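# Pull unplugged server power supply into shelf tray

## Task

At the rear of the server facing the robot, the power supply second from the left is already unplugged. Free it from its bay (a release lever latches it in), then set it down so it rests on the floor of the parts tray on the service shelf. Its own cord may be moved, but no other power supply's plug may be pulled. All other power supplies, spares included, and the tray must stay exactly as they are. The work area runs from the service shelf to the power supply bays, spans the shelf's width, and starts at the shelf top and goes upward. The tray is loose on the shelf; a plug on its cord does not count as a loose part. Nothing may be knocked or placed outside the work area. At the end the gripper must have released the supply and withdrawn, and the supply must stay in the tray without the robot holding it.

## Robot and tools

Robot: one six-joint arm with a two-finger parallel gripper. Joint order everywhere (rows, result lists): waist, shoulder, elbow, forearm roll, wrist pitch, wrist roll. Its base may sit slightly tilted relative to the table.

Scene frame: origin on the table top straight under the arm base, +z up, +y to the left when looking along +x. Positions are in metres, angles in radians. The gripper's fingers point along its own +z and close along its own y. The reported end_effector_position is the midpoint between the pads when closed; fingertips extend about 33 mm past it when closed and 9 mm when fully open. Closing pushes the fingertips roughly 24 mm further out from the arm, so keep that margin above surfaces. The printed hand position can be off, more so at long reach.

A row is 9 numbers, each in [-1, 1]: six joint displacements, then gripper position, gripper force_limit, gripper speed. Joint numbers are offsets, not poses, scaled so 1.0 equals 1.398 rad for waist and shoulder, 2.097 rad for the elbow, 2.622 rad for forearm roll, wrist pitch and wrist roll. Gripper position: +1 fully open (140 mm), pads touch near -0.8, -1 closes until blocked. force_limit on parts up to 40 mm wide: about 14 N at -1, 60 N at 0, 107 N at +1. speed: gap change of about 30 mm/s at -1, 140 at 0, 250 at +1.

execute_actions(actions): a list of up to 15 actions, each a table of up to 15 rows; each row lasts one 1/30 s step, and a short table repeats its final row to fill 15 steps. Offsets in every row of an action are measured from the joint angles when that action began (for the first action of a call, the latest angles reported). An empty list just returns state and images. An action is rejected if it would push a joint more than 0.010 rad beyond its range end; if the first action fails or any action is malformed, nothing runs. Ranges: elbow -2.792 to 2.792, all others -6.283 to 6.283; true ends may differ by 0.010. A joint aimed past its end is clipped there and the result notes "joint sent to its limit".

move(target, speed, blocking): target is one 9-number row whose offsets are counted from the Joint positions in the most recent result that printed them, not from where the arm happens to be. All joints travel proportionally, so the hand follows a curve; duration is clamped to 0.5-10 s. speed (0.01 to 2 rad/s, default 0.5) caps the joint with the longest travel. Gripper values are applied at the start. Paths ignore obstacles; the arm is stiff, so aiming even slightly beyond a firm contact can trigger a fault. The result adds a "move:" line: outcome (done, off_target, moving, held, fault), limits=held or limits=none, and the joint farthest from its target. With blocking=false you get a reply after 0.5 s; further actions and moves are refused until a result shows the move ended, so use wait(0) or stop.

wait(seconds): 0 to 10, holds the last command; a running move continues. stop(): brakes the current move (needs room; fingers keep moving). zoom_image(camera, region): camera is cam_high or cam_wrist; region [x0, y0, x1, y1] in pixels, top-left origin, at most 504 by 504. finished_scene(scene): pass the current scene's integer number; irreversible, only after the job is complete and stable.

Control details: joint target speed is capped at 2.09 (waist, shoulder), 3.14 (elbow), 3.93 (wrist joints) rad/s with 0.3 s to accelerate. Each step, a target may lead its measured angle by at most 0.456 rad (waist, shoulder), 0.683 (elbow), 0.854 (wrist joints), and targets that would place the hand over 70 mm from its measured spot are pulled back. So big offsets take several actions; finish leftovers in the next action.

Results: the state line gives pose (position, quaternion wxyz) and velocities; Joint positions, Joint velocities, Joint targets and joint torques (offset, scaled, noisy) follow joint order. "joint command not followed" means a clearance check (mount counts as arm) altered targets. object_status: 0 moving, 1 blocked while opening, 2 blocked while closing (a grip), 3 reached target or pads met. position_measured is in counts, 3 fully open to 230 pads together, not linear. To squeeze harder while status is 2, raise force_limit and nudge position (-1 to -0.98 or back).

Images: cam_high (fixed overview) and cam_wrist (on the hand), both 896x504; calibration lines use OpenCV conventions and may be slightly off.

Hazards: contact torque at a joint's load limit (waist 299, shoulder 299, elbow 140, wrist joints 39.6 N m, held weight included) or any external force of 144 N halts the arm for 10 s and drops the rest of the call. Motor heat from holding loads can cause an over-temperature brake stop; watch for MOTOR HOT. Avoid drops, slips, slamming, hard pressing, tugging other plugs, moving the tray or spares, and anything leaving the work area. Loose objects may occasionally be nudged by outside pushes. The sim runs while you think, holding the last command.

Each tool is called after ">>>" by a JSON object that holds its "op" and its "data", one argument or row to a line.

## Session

>>> {"op": "execute_actions", "data": {
  "actions": []
}}

Scene clock: 0.00 s.
end_effector_position=(+0.0017, +0.2193, +0.2442) position_measured=3 object_status=3 end_effector_quat_wxyz=(-0.256, -0.216, +0.934, +0.125) end_effector_velocity=(+0.001, +0.000, -0.000) end_effector_angular_velocity=(-0.001, +0.001, -0.002)
Joint names: [waist, shoulder, elbow, forearm roll, wrist pitch, wrist roll]
Joint positions: [ 0.605 -0.44   2.436  0.432  1.533 -1.479]
Joint velocities: [-0.002  0.001 -0.     0.     0.    -0.   ]
Joint torques (N m, as the joint torque sensors report them, + toward a larger angle): no reading
Joint targets: [0.605 -0.440 2.436 0.432 1.533 -1.479]
camera_calibration (this result's frames):
cam_wrist: T_world_to_cam=[[-0.37675, 0.832368, 0.406477, -0.291322], [0.876581, 0.462213, -0.134029, -0.0516874], [-0.29944, 0.305815, -0.903777, 0.351896], [0, 0, 0, 1]] pos_world=[0.0409247, 0.158763, 0.429523]

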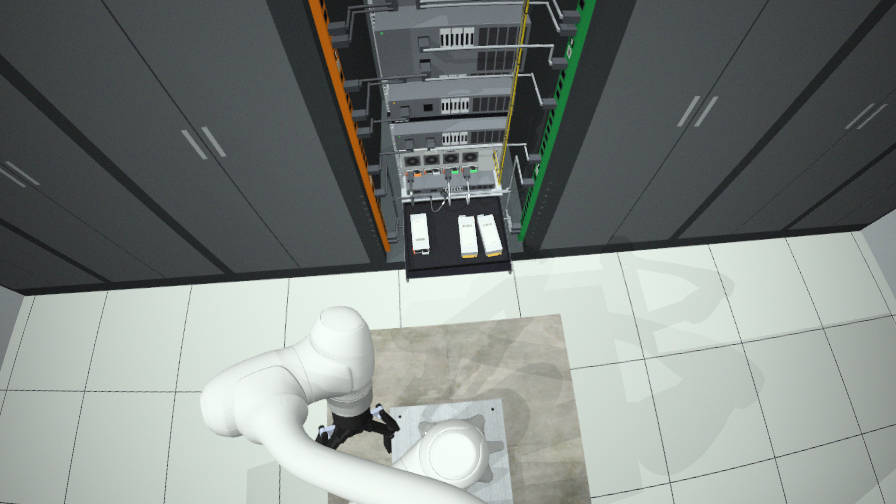

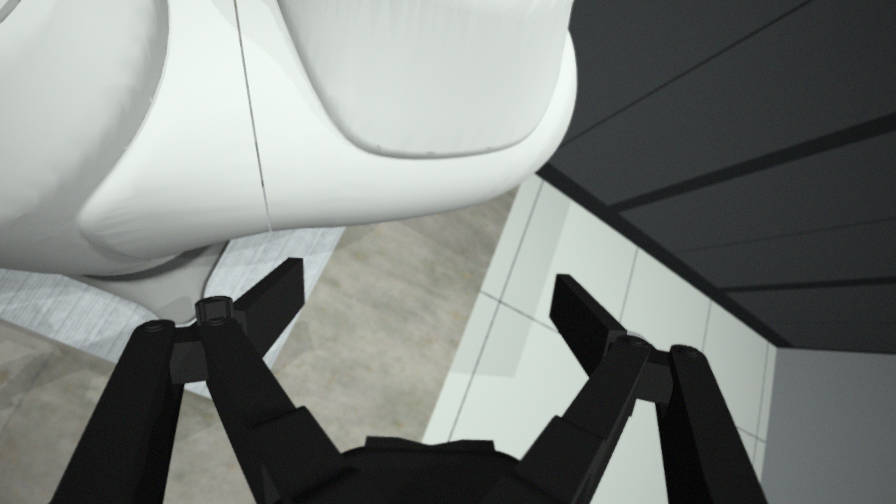

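>>> {"op": "zoom_image", "data": {
  "camera": "cam_high",
  "region": [380, 130, 540, 290]
}}

>>> {"op": "zoom_image", "data": {
  "camera": "cam_high",
  "region": [395, 140, 505, 215]
}}

Region (380, 130, 540, 290) of cam_high's 896x504 image, scaled by 3.150, with more detail than that image has.

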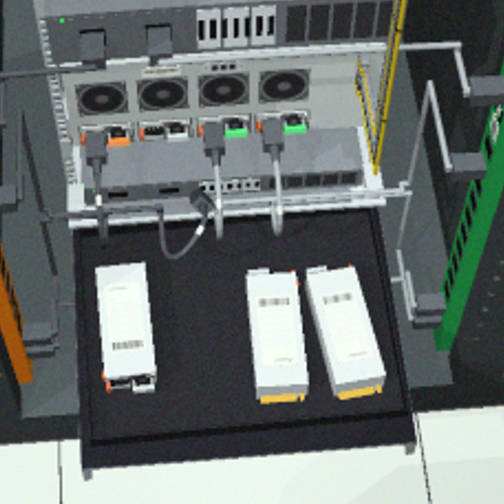

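Region (395, 140, 505, 215) of cam_high's 896x504 image, scaled by 4.582, with more detail than that image has; it fills the top 344 rows of this view, and the rest is white.

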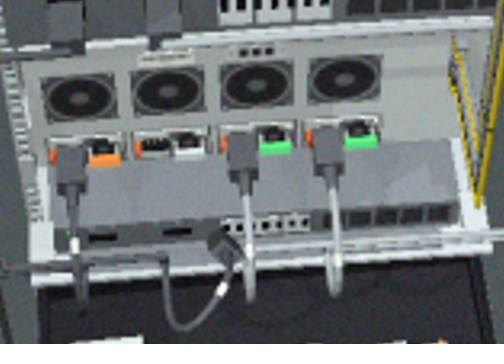

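>>> {"op": "move", "data": {
  "target": [-0.529, 0.693, -0.0123, 0.9947, -0.2494, -0.0267, 1, 0, 0],
  "speed": 1.5
}}

Scene clock: 45.37 s.
end_effector_position=(+0.7197, -0.0028, +0.0190) position_measured=3 object_status=3 end_effector_quat_wxyz=(+0.002, +0.860, +0.002, +0.510) end_effector_velocity=(+0.000, -0.001, +0.000) end_effector_angular_velocity=(-0.001, -0.000, -0.000)
Joint names: [waist, shoulder, elbow, forearm roll, wrist pitch, wrist roll]
Joint positions: [-0.135  0.529  2.41   3.04   0.879 -1.549]
Joint velocities: [-0.001  0.    -0.001  0.    -0.    -0.001]
Joint torques (N m, as the joint torque sensors report them, + toward a larger angle): [ -1.8  -58.99 -10.92  -0.13   2.38   0.21]
Joint targets: [-0.135 0.529 2.410 3.040 0.879 -1.549]
move: done; limits=none; farthest joint: the waist, 0.000 radians from its target (0.739 radians at the start)
camera_calibration (this result's frames):
cam_wrist: T_world_to_cam=[[0.00431313, -0.995814, 0.0913051, -0.017809], [-0.71866, -0.0665768, -0.692168, 0.548656], [0.695349, -0.0626319, -0.715938, -0.289192], [0, 0, 0, 1]] pos_world=[0.595463, 0.000680751, 0.174345]

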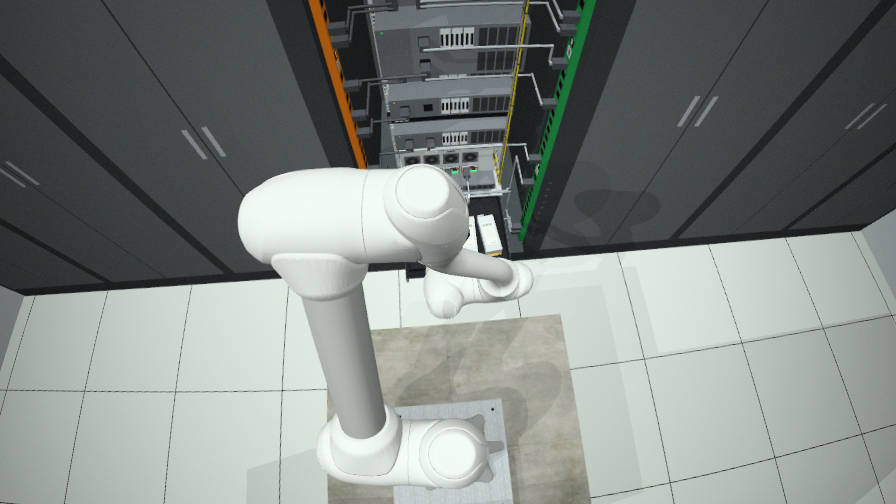

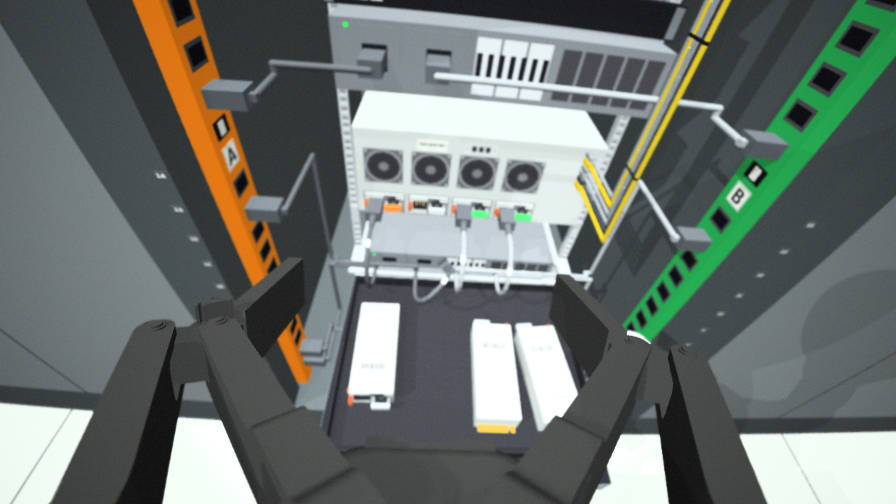

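>>> {"op": "zoom_image", "data": {
  "camera": "cam_wrist",
  "region": [340, 140, 560, 310]
}}

Region (340, 140, 560, 310) of cam_wrist's 896x504 image, scaled by 2.291, with more detail than that image has; it fills the top 389 rows of this view, and the rest is white.

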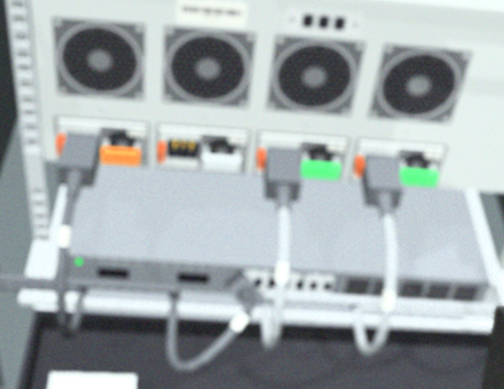

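>>> {"op": "move", "data": {
  "target": [0.0368, 0.3423, -0.307, 0.0187, -0.1013, 0, 0.105, 0, 0],
  "speed": 0.6
}}

Scene clock: 74.93 s.
end_effector_position=(+0.9998, +0.0068, -0.1905) position_measured=116 object_status=3 end_effector_quat_wxyz=(+0.003, +0.885, +0.002, +0.466) end_effector_velocity=(+0.001, -0.001, -0.000) end_effector_angular_velocity=(-0.000, +0.000, -0.000)
Joint names: [waist, shoulder, elbow, forearm roll, wrist pitch, wrist roll]
Joint positions: [-0.083  1.007  1.767  3.089  0.613 -1.549]
Joint velocities: [-0.001  0.    -0.002 -0.001 -0.002  0.   ]
Joint torques (N m, as the joint torque sensors report them, + toward a larger angle): [  -2.01 -102.91  -17.76   -0.88    1.81    0.15]
Joint targets: [-0.083 1.007 1.767 3.089 0.613 -1.549]
move: done; limits=none; farthest joint: the waist, 0.000 radians from its target (0.051 radians at the start)
camera_calibration (this result's frames):
cam_wrist: T_world_to_cam=[[0.0118103, -0.99585, 0.0902359, 0.00196322], [-0.784095, -0.065225, -0.617204, 0.685289], [0.620528, -0.0634642, -0.781612, -0.57111], [0, 0, 0, 1]] pos_world=[0.891698, 0.010408, -0.0236006]

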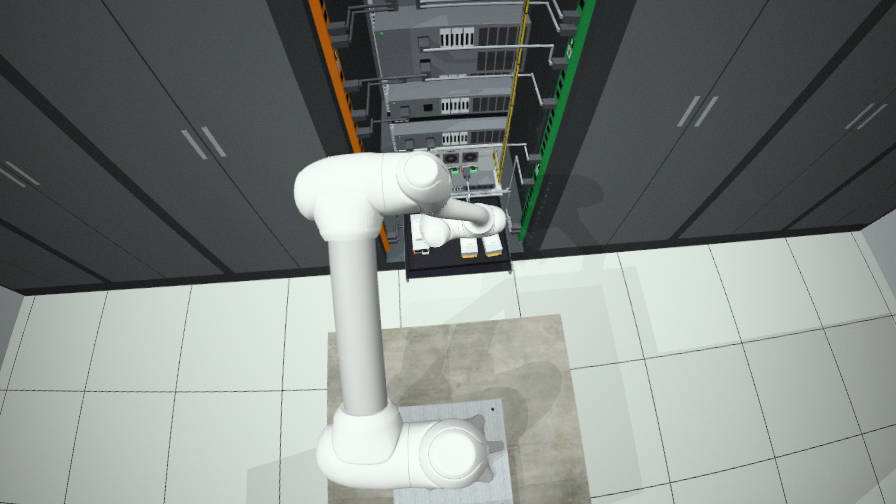

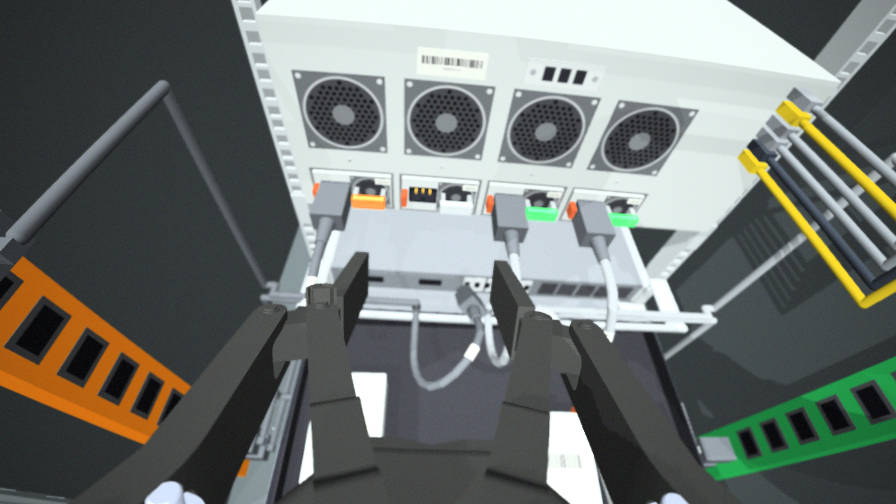

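>>> {"op": "zoom_image", "data": {
  "camera": "cam_wrist",
  "region": [300, 160, 660, 250]
}}

>>> {"op": "zoom_image", "data": {
  "camera": "cam_wrist",
  "region": [380, 165, 510, 230]
}}

Region (300, 160, 660, 250) of cam_wrist's 896x504 image, scaled by 1.400, with more detail than that image has; it fills the top 126 rows of this view, and the rest is white.

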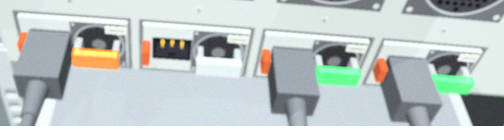

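Region (380, 165, 510, 230) of cam_wrist's 896x504 image, scaled by 3.877, with more detail than that image has.

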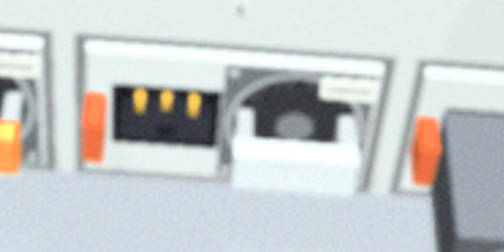

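>>> {"op": "move", "data": {
  "target": [0.0023, 0.1023, -0.1185, -0.0016, -0.0402, 0.0032, 0.105, 0, 0],
  "speed": 0.3
}}

Scene clock: 131.73 s.
end_effector_position=(+1.0949, +0.0056, -0.2455) position_measured=116 object_status=3 end_effector_quat_wxyz=(+0.003, +0.885, +0.002, +0.466) end_effector_velocity=(-0.001, -0.003, -0.001) end_effector_angular_velocity=(+0.001, +0.002, -0.004)
Joint names: [waist, shoulder, elbow, forearm roll, wrist pitch, wrist roll]
Joint positions: [-0.08   1.15   1.518  3.085  0.508 -1.54 ]
Joint velocities: [-0.003  0.001  0.001  0.002 -0.    -0.   ]
Joint torques (N m, as the joint torque sensors report them, + toward a larger angle): [  -1.39 -111.09  -21.21   -1.51    2.17    0.38]
Joint targets: [-0.080 1.150 1.518 3.085 0.508 -1.540]
move: done; limits=none; farthest joint: the waist, 0.000 radians from its target (0.004 radians at the start)
camera_calibration (this result's frames):
cam_wrist: T_world_to_cam=[[0.0118242, -0.99585, 0.0902398, 0.00464165], [-0.784078, -0.06524, -0.617224, 0.725767], [0.62055, -0.0634568, -0.781595, -0.673131], [0, 0, 0, 1]] pos_world=[0.986714, 0.00925671, -0.0785737]

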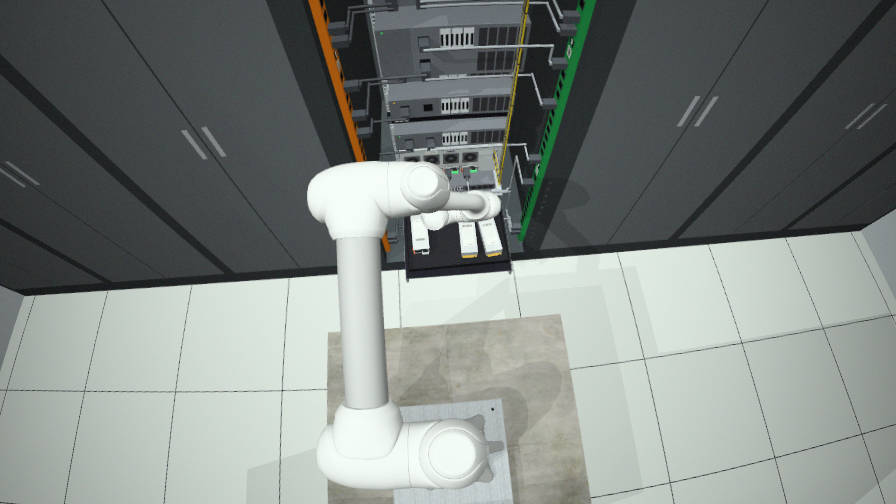

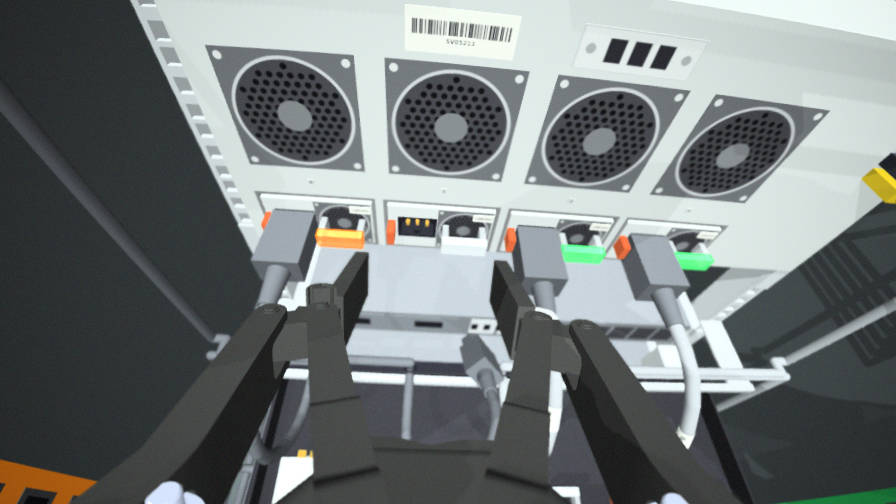

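>>> {"op": "zoom_image", "data": {
  "camera": "cam_wrist",
  "region": [340, 185, 540, 285]
}}

>>> {"op": "zoom_image", "data": {
  "camera": "cam_wrist",
  "region": [240, 180, 740, 280]
}}

Region (340, 185, 540, 285) of cam_wrist's 896x504 image, scaled by 2.520, with more detail than that image has.

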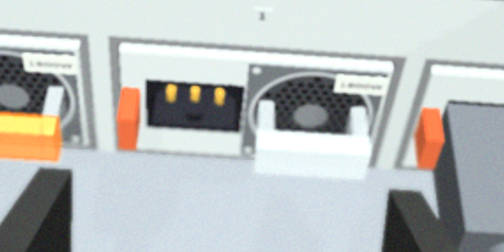

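Region (240, 180, 740, 280) of cam_wrist's 896x504 image, scaled by 1.008, with more detail than that image has; it fills the top 101 rows of this view, and the rest is white.

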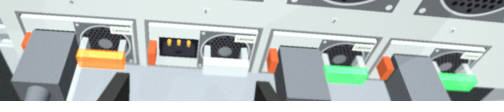

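>>> {"op": "move", "data": {
  "target": [-0.0024, 0.02465, -0.03075, -0.00353, -0.01139, 0.0027, 0.105, 0, 0],
  "speed": 0.1
}}

Scene clock: 180.17 s.
end_effector_position=(+1.1180, +0.0019, -0.2575) position_measured=116 object_status=3 end_effector_quat_wxyz=(+0.003, +0.885, +0.002, +0.466) end_effector_velocity=(+0.000, +0.001, +0.001) end_effector_angular_velocity=(-0.000, -0.001, +0.002)
Joint names: [waist, shoulder, elbow, forearm roll, wrist pitch, wrist roll]
Joint positions: [-0.084  1.185  1.454  3.076  0.478 -1.533]
Joint velocities: [ 0.001 -0.001  0.    -0.     0.    -0.   ]
Joint torques (N m, as the joint torque sensors report them, + toward a larger angle): [  -2.04 -113.94  -22.08   -1.66    1.97    0.28]
Joint targets: [-0.084 1.185 1.454 3.075 0.478 -1.533]
move: done; limits=none; farthest joint: the waist, 0.000 radians from its target (0.003 radians at the start)
camera_calibration (this result's frames):
cam_wrist: T_world_to_cam=[[0.011846, -0.995842, 0.0903209, 0.00178567], [-0.784065, -0.0653086, -0.617233, 0.736219], [0.620566, -0.0635057, -0.781579, -0.697066], [0, 0, 0, 1]] pos_world=[1.0098, 0.00559198, -0.090555]

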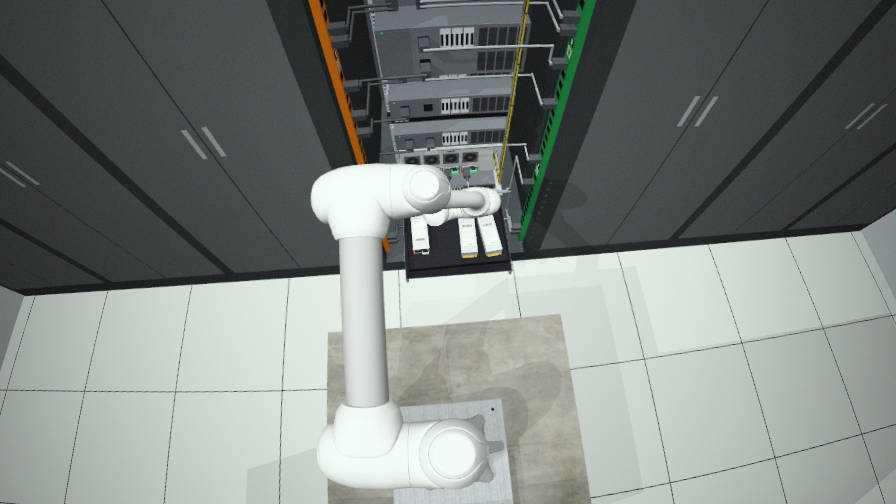

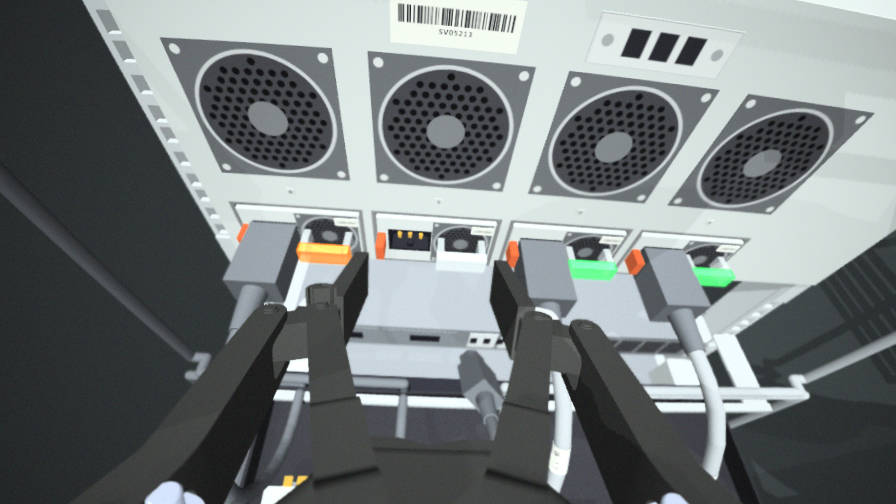

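>>> {"op": "zoom_image", "data": {
  "camera": "cam_wrist",
  "region": [330, 195, 540, 300]
}}

Region (330, 195, 540, 300) of cam_wrist's 896x504 image, scaled by 2.400, with more detail than that image has.

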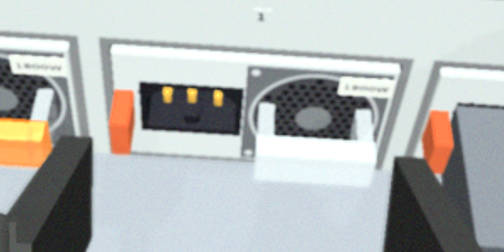

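>>> {"op": "move", "data": {
  "target": [0.0003, 0.0122, -0.01432, -0.00035, -0.00494, 0.00055, 0.105, 0, 0],
  "speed": 0.05
}}

Scene clock: 193.03 s.
end_effector_position=(+1.1281, +0.0018, -0.2638) position_measured=116 object_status=3 end_effector_quat_wxyz=(+0.003, +0.885, +0.002, +0.467) end_effector_velocity=(-0.001, -0.000, -0.001) end_effector_angular_velocity=(+0.001, +0.001, -0.001)
Joint names: [waist, shoulder, elbow, forearm roll, wrist pitch, wrist roll]
Joint positions: [-0.083  1.202  1.424  3.075  0.465 -1.532]
Joint velocities: [-0.     0.001  0.001  0.001  0.     0.   ]
Joint torques (N m, as the joint torque sensors report them, + toward a larger angle): [  -0.26 -114.82  -23.11   -1.76    2.11    0.51]
Joint targets: [-0.083 1.202 1.424 3.075 0.465 -1.532]
move: done; limits=none; farthest joint: the waist, 0.000 radians from its target (0.000 radians at the start)
camera_calibration (this result's frames):
cam_wrist: T_world_to_cam=[[0.0118164, -0.995842, 0.0903232, 0.00219452], [-0.784059, -0.0652876, -0.617243, 0.740226], [0.620574, -0.0635251, -0.78157, -0.708371], [0, 0, 0, 1]] pos_world=[1.01995, 0.00551356, -0.0969409]

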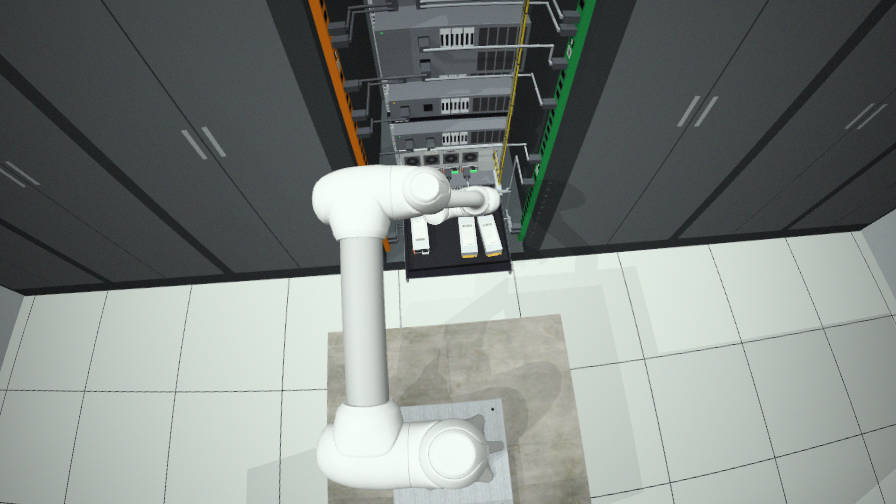

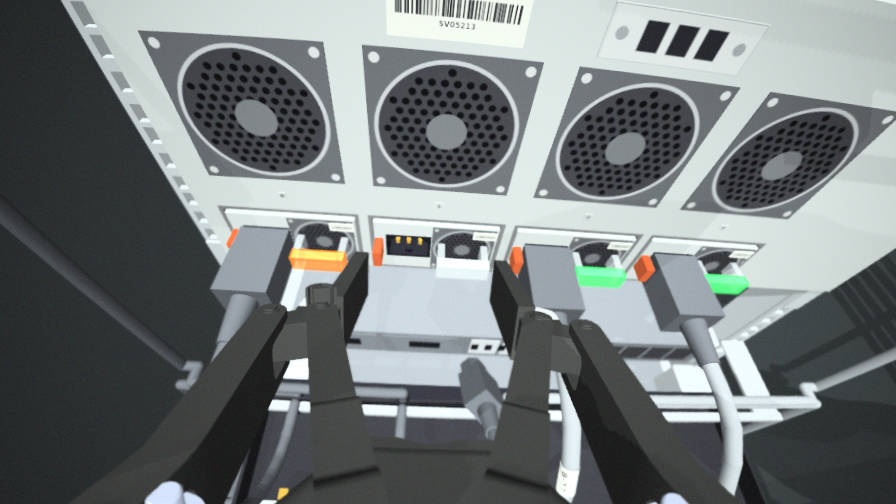

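>>> {"op": "zoom_image", "data": {
  "camera": "cam_wrist",
  "region": [330, 200, 540, 305]
}}

Region (330, 200, 540, 305) of cam_wrist's 896x504 image, scaled by 2.400, with more detail than that image has.

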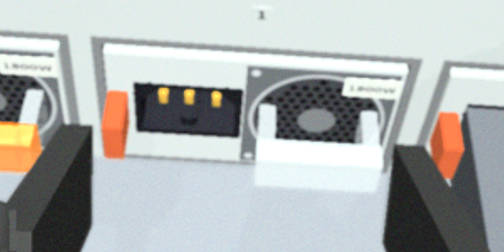

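>>> {"op": "move", "data": {
  "target": [-0.00115, 0.00187, -0.00391, -0.00143, -0.00213, 0.00095, 0.105, 0, 0],
  "speed": 0.02
}}

Scene clock: 207.43 s.
end_effector_position=(+1.1314, +0.0004, -0.2639) position_measured=116 object_status=3 end_effector_quat_wxyz=(+0.003, +0.885, +0.002, +0.466) end_effector_velocity=(-0.000, -0.000, +0.000) end_effector_angular_velocity=(-0.000, +0.000, +0.000)
Joint names: [waist, shoulder, elbow, forearm roll, wrist pitch, wrist roll]
Joint positions: [-0.085  1.204  1.416  3.071  0.46  -1.529]
Joint velocities: [-0.    -0.     0.     0.    -0.    -0.001]
Joint torques (N m, as the joint torque sensors report them, + toward a larger angle): [  -0.88 -115.67  -22.04   -1.76    2.09    0.3 ]
Joint targets: [-0.085 1.204 1.416 3.071 0.460 -1.529]
move: done; limits=none; farthest joint: the waist, 0.000 radians from its target (0.001 radians at the start)
camera_calibration (this result's frames):
cam_wrist: T_world_to_cam=[[0.011913, -0.99583, 0.0904428, 0.000607979], [-0.784094, -0.0654334, -0.617183, 0.74275], [0.620527, -0.0635632, -0.781605, -0.710461], [0, 0, 0, 1]] pos_world=[1.02324, 0.00404703, -0.0969416]

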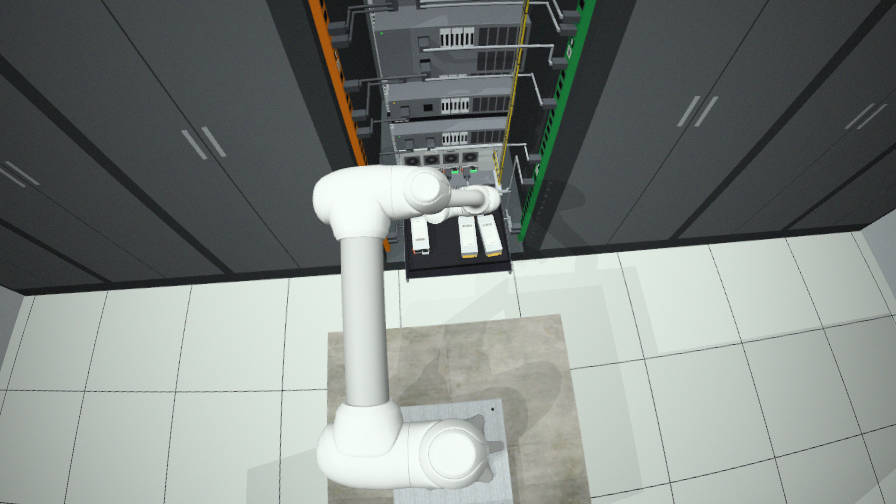

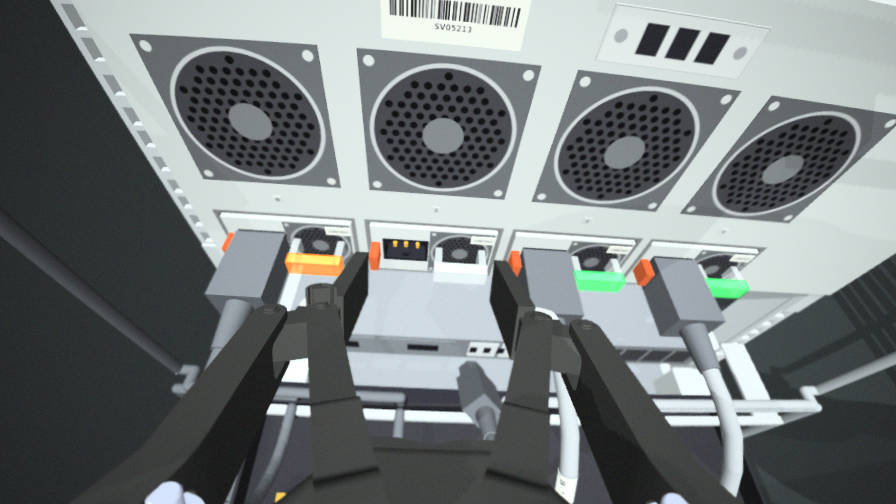

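>>> {"op": "execute_actions", "data": {
  "actions": [
    [[-0.0004,0,0,-0.0004,0,0.00024,0.105,0.8,-1],[-0.0008,0,0,-0.0008,0,0.00047,0.105,0.8,-1],[-0.0012,0,0,-0.0012,0,0.0007,-0.01,0.8,-1],[-0.0016,0,0,-0.0016,0,0.00095,-0.01,0.8,-1],[-0.002,0,0,-0.002,0,0.0012,-0.01,0.8,-1],[-0.0024,0,0,-0.0024,0,0.0014,-0.01,0.8,-1],[-0.00284,0,0,-0.00281,0,0.00166,-0.01,0.8,-1]],
    [[0,0,0,0,0,0,-1,0.8,-1]]
  ]
}}

Scene clock: 219.13 s.
end_effector_position=(+1.1314, -0.0033, -0.2639) position_measured=152 object_status=0 end_effector_quat_wxyz=(+0.003, +0.885, +0.002, +0.466) end_effector_velocity=(-0.001, -0.001, -0.000) end_effector_angular_velocity=(+0.000, +0.001, -0.001)
Joint names: [waist, shoulder, elbow, forearm roll, wrist pitch, wrist roll]
Joint positions: [-0.089  1.204  1.416  3.063  0.46  -1.525]
Joint velocities: [-0.001 -0.001  0.001 -0.001  0.     0.001]
Joint torques (N m, as the joint torque sensors report them, + toward a larger angle): [ 20.56 -97.48 -38.42  -4.55   1.55   0.52]
Joint targets: [-0.089 1.204 1.416 3.063 0.460 -1.525]
camera_calibration (this result's frames):
cam_wrist: T_world_to_cam=[[0.0117433, -0.995827, 0.0905054, -0.00280071], [-0.784196, -0.0653293, -0.617064, 0.742631], [0.620402, -0.0637277, -0.781691, -0.710576], [0, 0, 0, 1]] pos_world=[1.02324, 0.000443193, -0.0969463]

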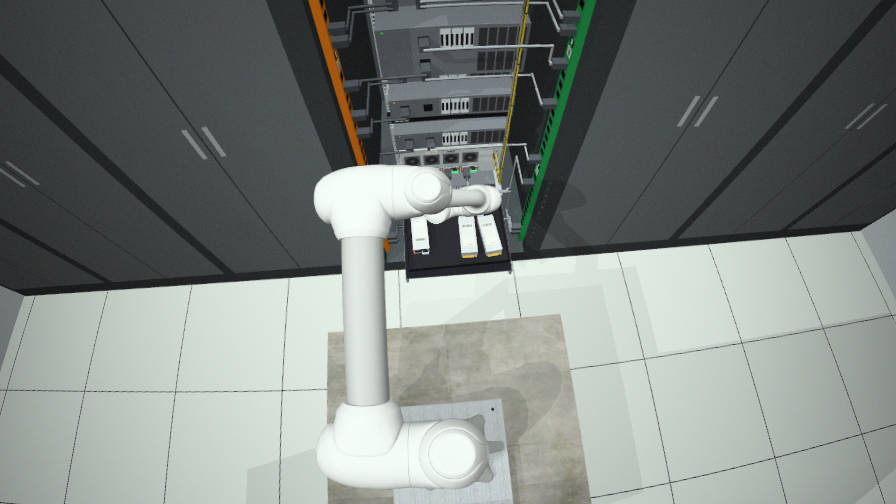

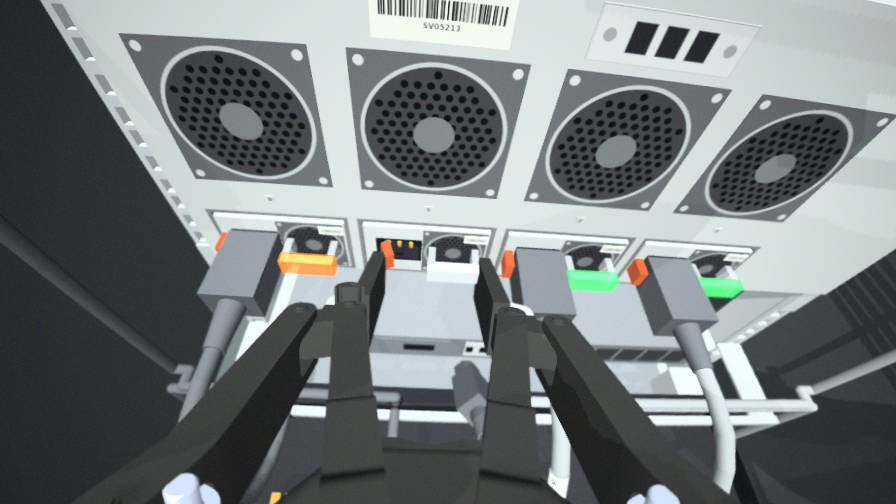

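>>> {"op": "move", "data": {
  "target": [-0.00197, -0.01778, 0.03548, 0.00092, 0.01888, -0.0021, -1, 0.8, -1],
  "speed": 0.06
}}

Scene clock: 247.90 s.
end_effector_position=(+1.1255, -0.0148, -0.2627) position_measured=194 object_status=2 end_effector_quat_wxyz=(+0.005, +0.884, -0.009, +0.467) end_effector_velocity=(+0.001, -0.001, +0.002) end_effector_angular_velocity=(+0.000, -0.002, -0.002)
Joint names: [waist, shoulder, elbow, forearm roll, wrist pitch, wrist roll]
Joint positions: [-0.098  1.198  1.431  3.078  0.471 -1.526]
Joint velocities: [-0.    -0.002  0.     0.001 -0.    -0.   ]
Joint torques (N m, as the joint torque sensors report them, + toward a larger angle): [  24.1  -108.09  -26.42   -5.21    1.77    0.51]
Joint targets: [-0.098 1.198 1.431 3.078 0.471 -1.526]
FORCE FAULT: contact force on the arm reached its limit, and the arm stopped for 10 seconds. The contact can be on any part of the arm, not only on its tool. That time counts as 20 of the actions that you can send in this scene. The arm's remaining commands of this call were not run. The arm holds still and accepts commands again. Move the arm away from the contact; if what it grips holds it there, let go first. Pushing or pulling that hard again can fault the arm again.
move: fault; limits=none; farthest joint: the elbow, 0.059 radians from its target (0.075 radians at the start)
camera_calibration (this result's frames):
cam_wrist: T_world_to_cam=[[-0.00898996, -0.996446, 0.0837479, 0.00719293], [-0.784017, -0.0449606, -0.619109, 0.737614], [0.620675, -0.0712255, -0.780827, -0.706931], [0, 0, 0, 1]] pos_world=[1.01714, -0.0100206, -0.0959297]

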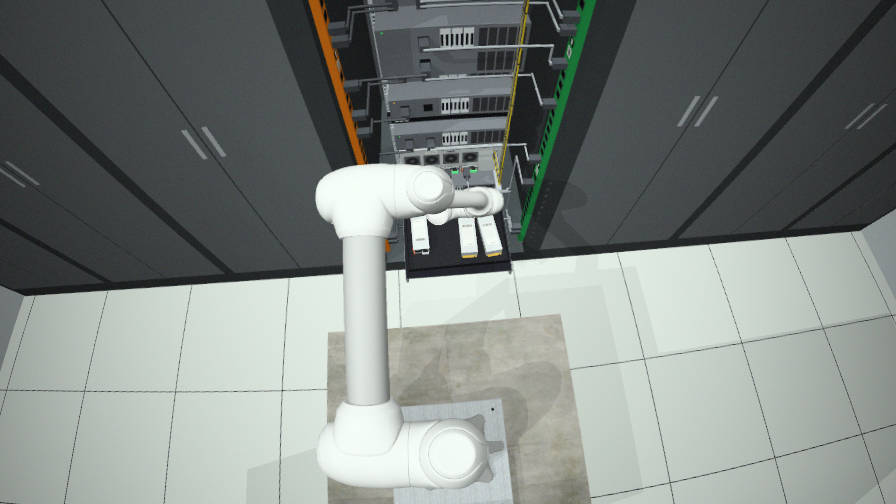

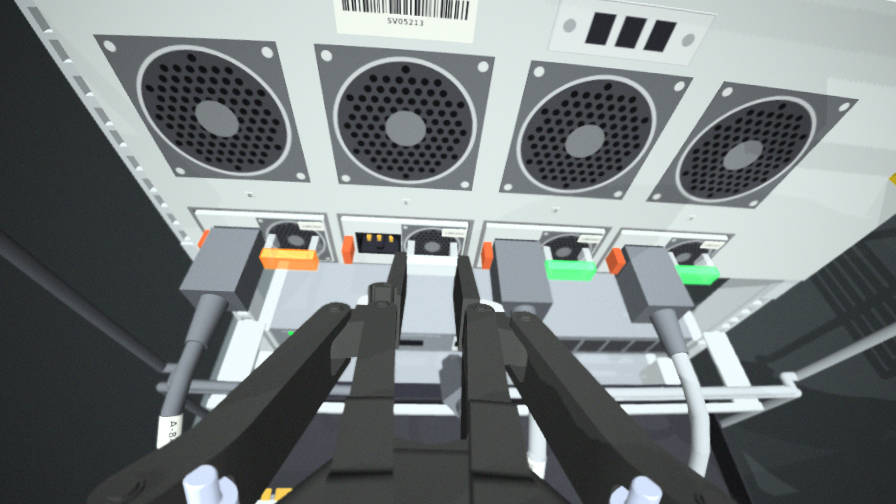

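>>> {"op": "zoom_image", "data": {
  "camera": "cam_wrist",
  "region": [300, 195, 510, 300]
}}

Region (300, 195, 510, 300) of cam_wrist's 896x504 image, scaled by 2.400, with more detail than that image has.

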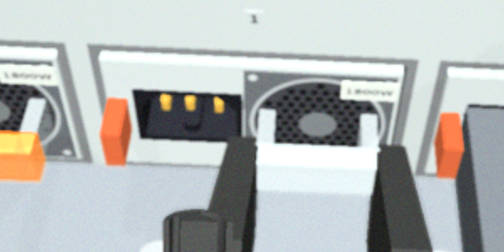

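>>> {"op": "move", "data": {
  "target": [0.01016, -0.01102, 0.01435, -0.0008, 0.00461, -0.00286, 0.105, 0, -1],
  "speed": 0.025
}}

Scene clock: 301.53 s.
end_effector_position=(+1.1144, +0.0022, -0.2585) position_measured=116 object_status=0 end_effector_quat_wxyz=(+0.003, +0.885, +0.001, +0.466) end_effector_velocity=(+0.001, -0.000, +0.001) end_effector_angular_velocity=(+0.001, -0.001, -0.000)
Joint names: [waist, shoulder, elbow, forearm roll, wrist pitch, wrist roll]
Joint positions: [-0.084  1.183  1.461  3.076  0.483 -1.534]
Joint velocities: [-0.    -0.001 -0.001 -0.    -0.     0.001]
Joint torques (N m, as the joint torque sensors report them, + toward a larger angle): [  -1.06 -112.84  -21.95   -1.84    2.13    0.49]
Joint targets: [-0.084 1.183 1.461 3.076 0.483 -1.534]
move: done; limits=none; farthest joint: the waist, 0.000 radians from its target (0.014 radians at the start)
camera_calibration (this result's frames):
cam_wrist: T_world_to_cam=[[0.0118107, -0.995875, 0.0899592, 0.00212119], [-0.784616, -0.0650007, -0.616566, 0.733644], [0.61987, -0.0633013, -0.782147, -0.695022], [0, 0, 0, 1]] pos_world=[1.00643, 0.00580401, -0.0914604]

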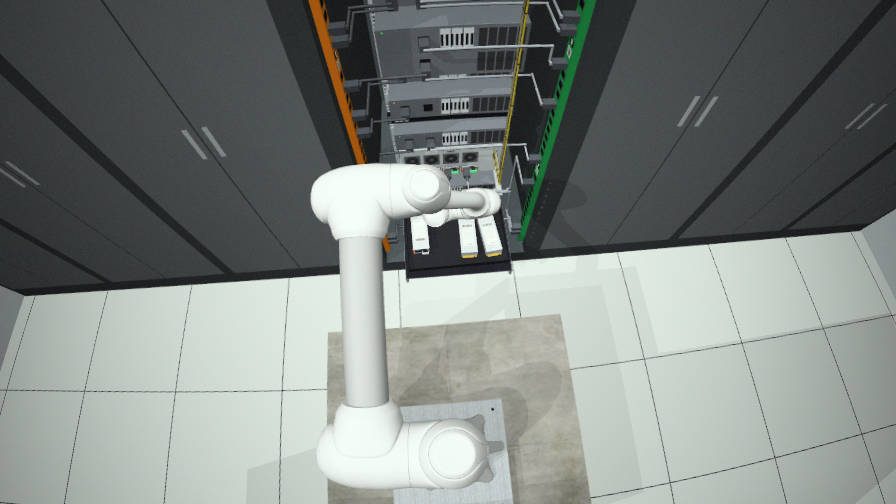

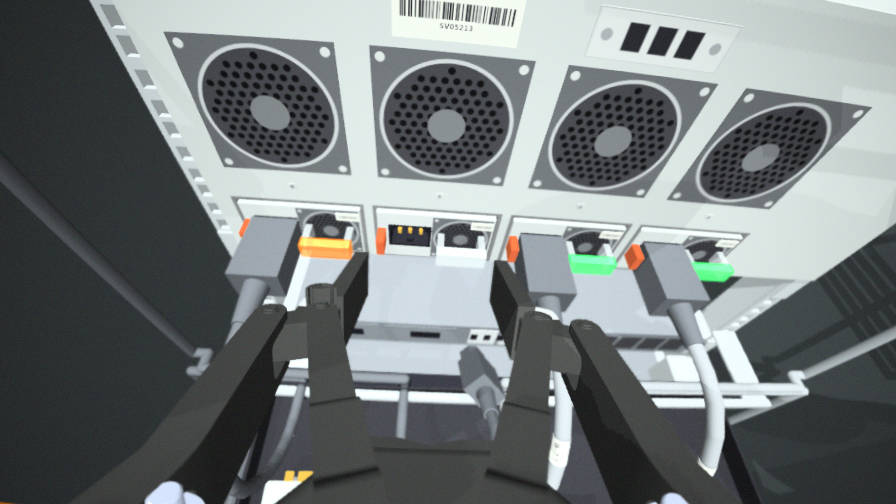

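>>> {"op": "zoom_image", "data": {
  "camera": "cam_wrist",
  "region": [350, 195, 450, 270]
}}

>>> {"op": "zoom_image", "data": {
  "camera": "cam_wrist",
  "region": [440, 200, 660, 290]
}}

Region (350, 195, 450, 270) of cam_wrist's 896x504 image, scaled by 5.040, with more detail than that image has; it fills the top 378 rows of this view, and the rest is white.

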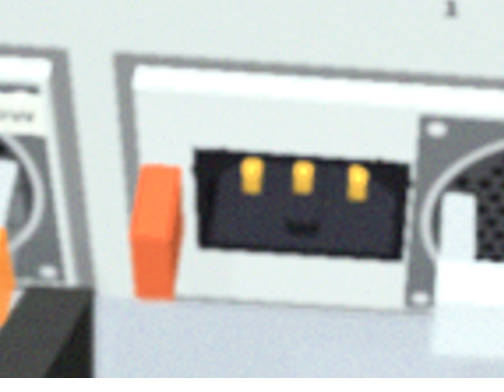

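Region (440, 200, 660, 290) of cam_wrist's 896x504 image, scaled by 2.291, with more detail than that image has; it fills the top 206 rows of this view, and the rest is white.

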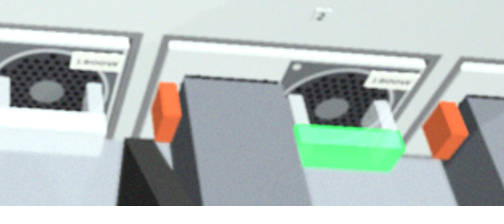

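>>> {"op": "move", "data": {
  "target": [-0.00057, 0.0134, -0.01758, -0.00145, -0.0069, 0.00133, 0.105, 0, -1],
  "speed": 0.06
}}

Scene clock: 332.00 s.
end_effector_position=(+1.1275, +0.0010, -0.2645) position_measured=116 object_status=3 end_effector_quat_wxyz=(+0.003, +0.885, +0.002, +0.466) end_effector_velocity=(-0.000, +0.001, -0.000) end_effector_angular_velocity=(-0.001, +0.001, +0.001)
Joint names: [waist, shoulder, elbow, forearm roll, wrist pitch, wrist roll]
Joint positions: [-0.084  1.202  1.424  3.072  0.465 -1.53 ]
Joint velocities: [ 0.001  0.    -0.001 -0.    -0.001 -0.001]
Joint torques (N m, as the joint torque sensors report them, + toward a larger angle): [  -0.81 -114.81  -22.78   -1.44    1.98    0.4 ]
Joint targets: [-0.084 1.202 1.424 3.072 0.465 -1.530]
move: done; limits=none; farthest joint: the waist, 0.001 radians from its target (0.001 radians at the start)
camera_calibration (this result's frames):
cam_wrist: T_world_to_cam=[[0.0118176, -0.995874, 0.0899709, 0.00132154], [-0.784627, -0.0650122, -0.61655, 0.740143], [0.619855, -0.0633075, -0.782158, -0.707888], [0, 0, 0, 1]] pos_world=[1.01951, 0.00461975, -0.0974646]

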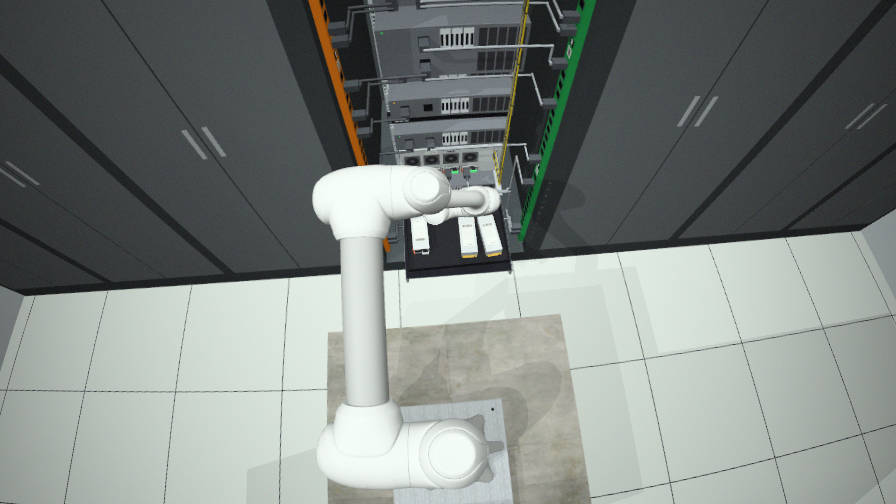

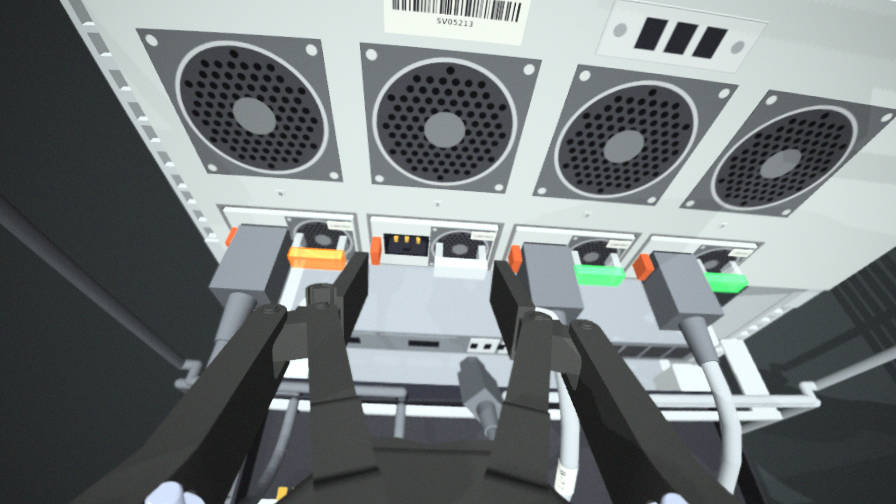

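>>> {"op": "execute_actions", "data": {
  "actions": [
    [[-0.00042,0,0,-0.00041,0,0.00024,0.105,-0.3,-1],[-0.00084,0,0,-0.00082,0,0.00048,0.105,-0.3,-1],[-0.00126,0,0,-0.00123,0,0.00073,-0.06,-0.3,-1],[-0.00168,0,0,-0.00165,0,0.00097,-0.06,-0.3,-1],[-0.0021,0,0,-0.00206,0,0.00121,-0.06,-0.3,-1],[-0.00252,0,0,-0.00247,0,0.00145,-0.06,-0.3,-1],[-0.00293,0,0,-0.00288,0,0.0017,-0.06,-0.3,-1],[-0.00335,0,0,-0.00329,0,0.00194,-0.06,-0.3,-1],[-0.00377,0,0,-0.0037,0,0.00218,-0.06,-0.3,-1],[-0.00419,0,0,-0.00412,0,0.00242,-0.06,-0.3,-1],[-0.00461,0,0,-0.00453,0,0.00267,-0.06,-0.3,-1],[-0.00503,0,0,-0.00494,0,0.00291,-0.06,-0.3,-1],[-0.00545,0,0,-0.00535,0.0001,0.00315,-0.06,-0.3,-1]]
  ]
}}

Scene clock: 343.47 s.
end_effector_position=(+1.1275, -0.0053, -0.2645) position_measured=134 object_status=0 end_effector_quat_wxyz=(+0.003, +0.885, +0.001, +0.466) end_effector_velocity=(+0.000, -0.008, -0.000) end_effector_angular_velocity=(-0.000, +0.001, -0.000)
Joint names: [waist, shoulder, elbow, forearm roll, wrist pitch, wrist roll]
Joint positions: [-0.092  1.202  1.424  3.059  0.465 -1.522]
Joint velocities: [-0.009  0.001 -0.001 -0.015 -0.001  0.009]
Joint torques (N m, as the joint torque sensors report them, + toward a larger angle): [  -1.86 -113.49  -22.67   -1.46    1.96    0.51]
Joint targets: [-0.092 1.202 1.424 3.058 0.466 -1.522]
camera_calibration (this result's frames):
cam_wrist: T_world_to_cam=[[0.0117969, -0.995871, 0.0900094, -0.00486912], [-0.784798, -0.0650024, -0.616334, 0.73992], [0.61964, -0.0633684, -0.782324, -0.708091], [0, 0, 0, 1]] pos_world=[1.01951, -0.00162309, -0.0974814]

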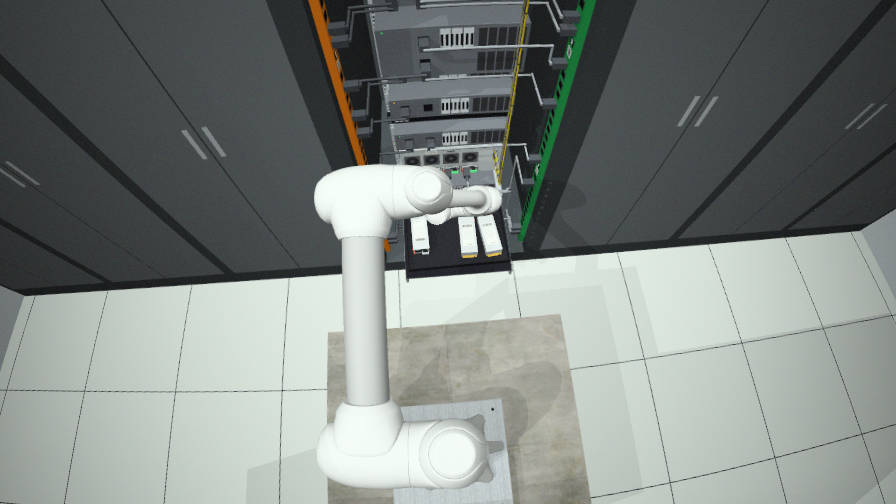

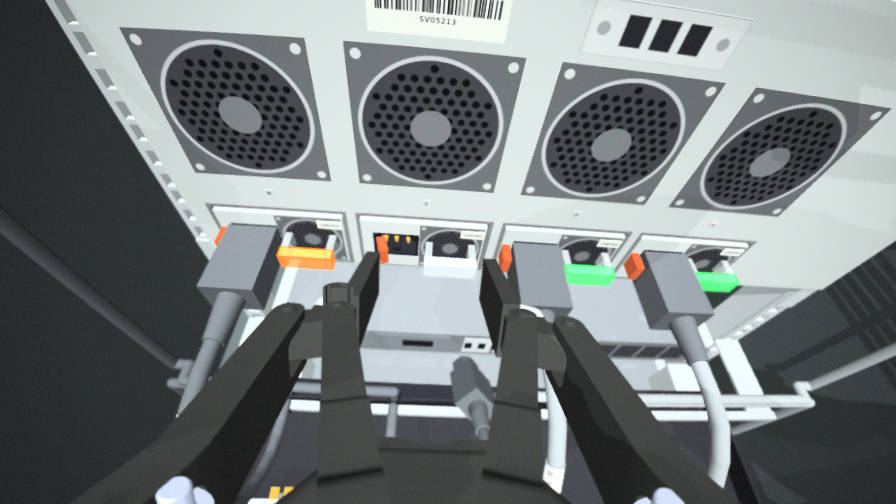

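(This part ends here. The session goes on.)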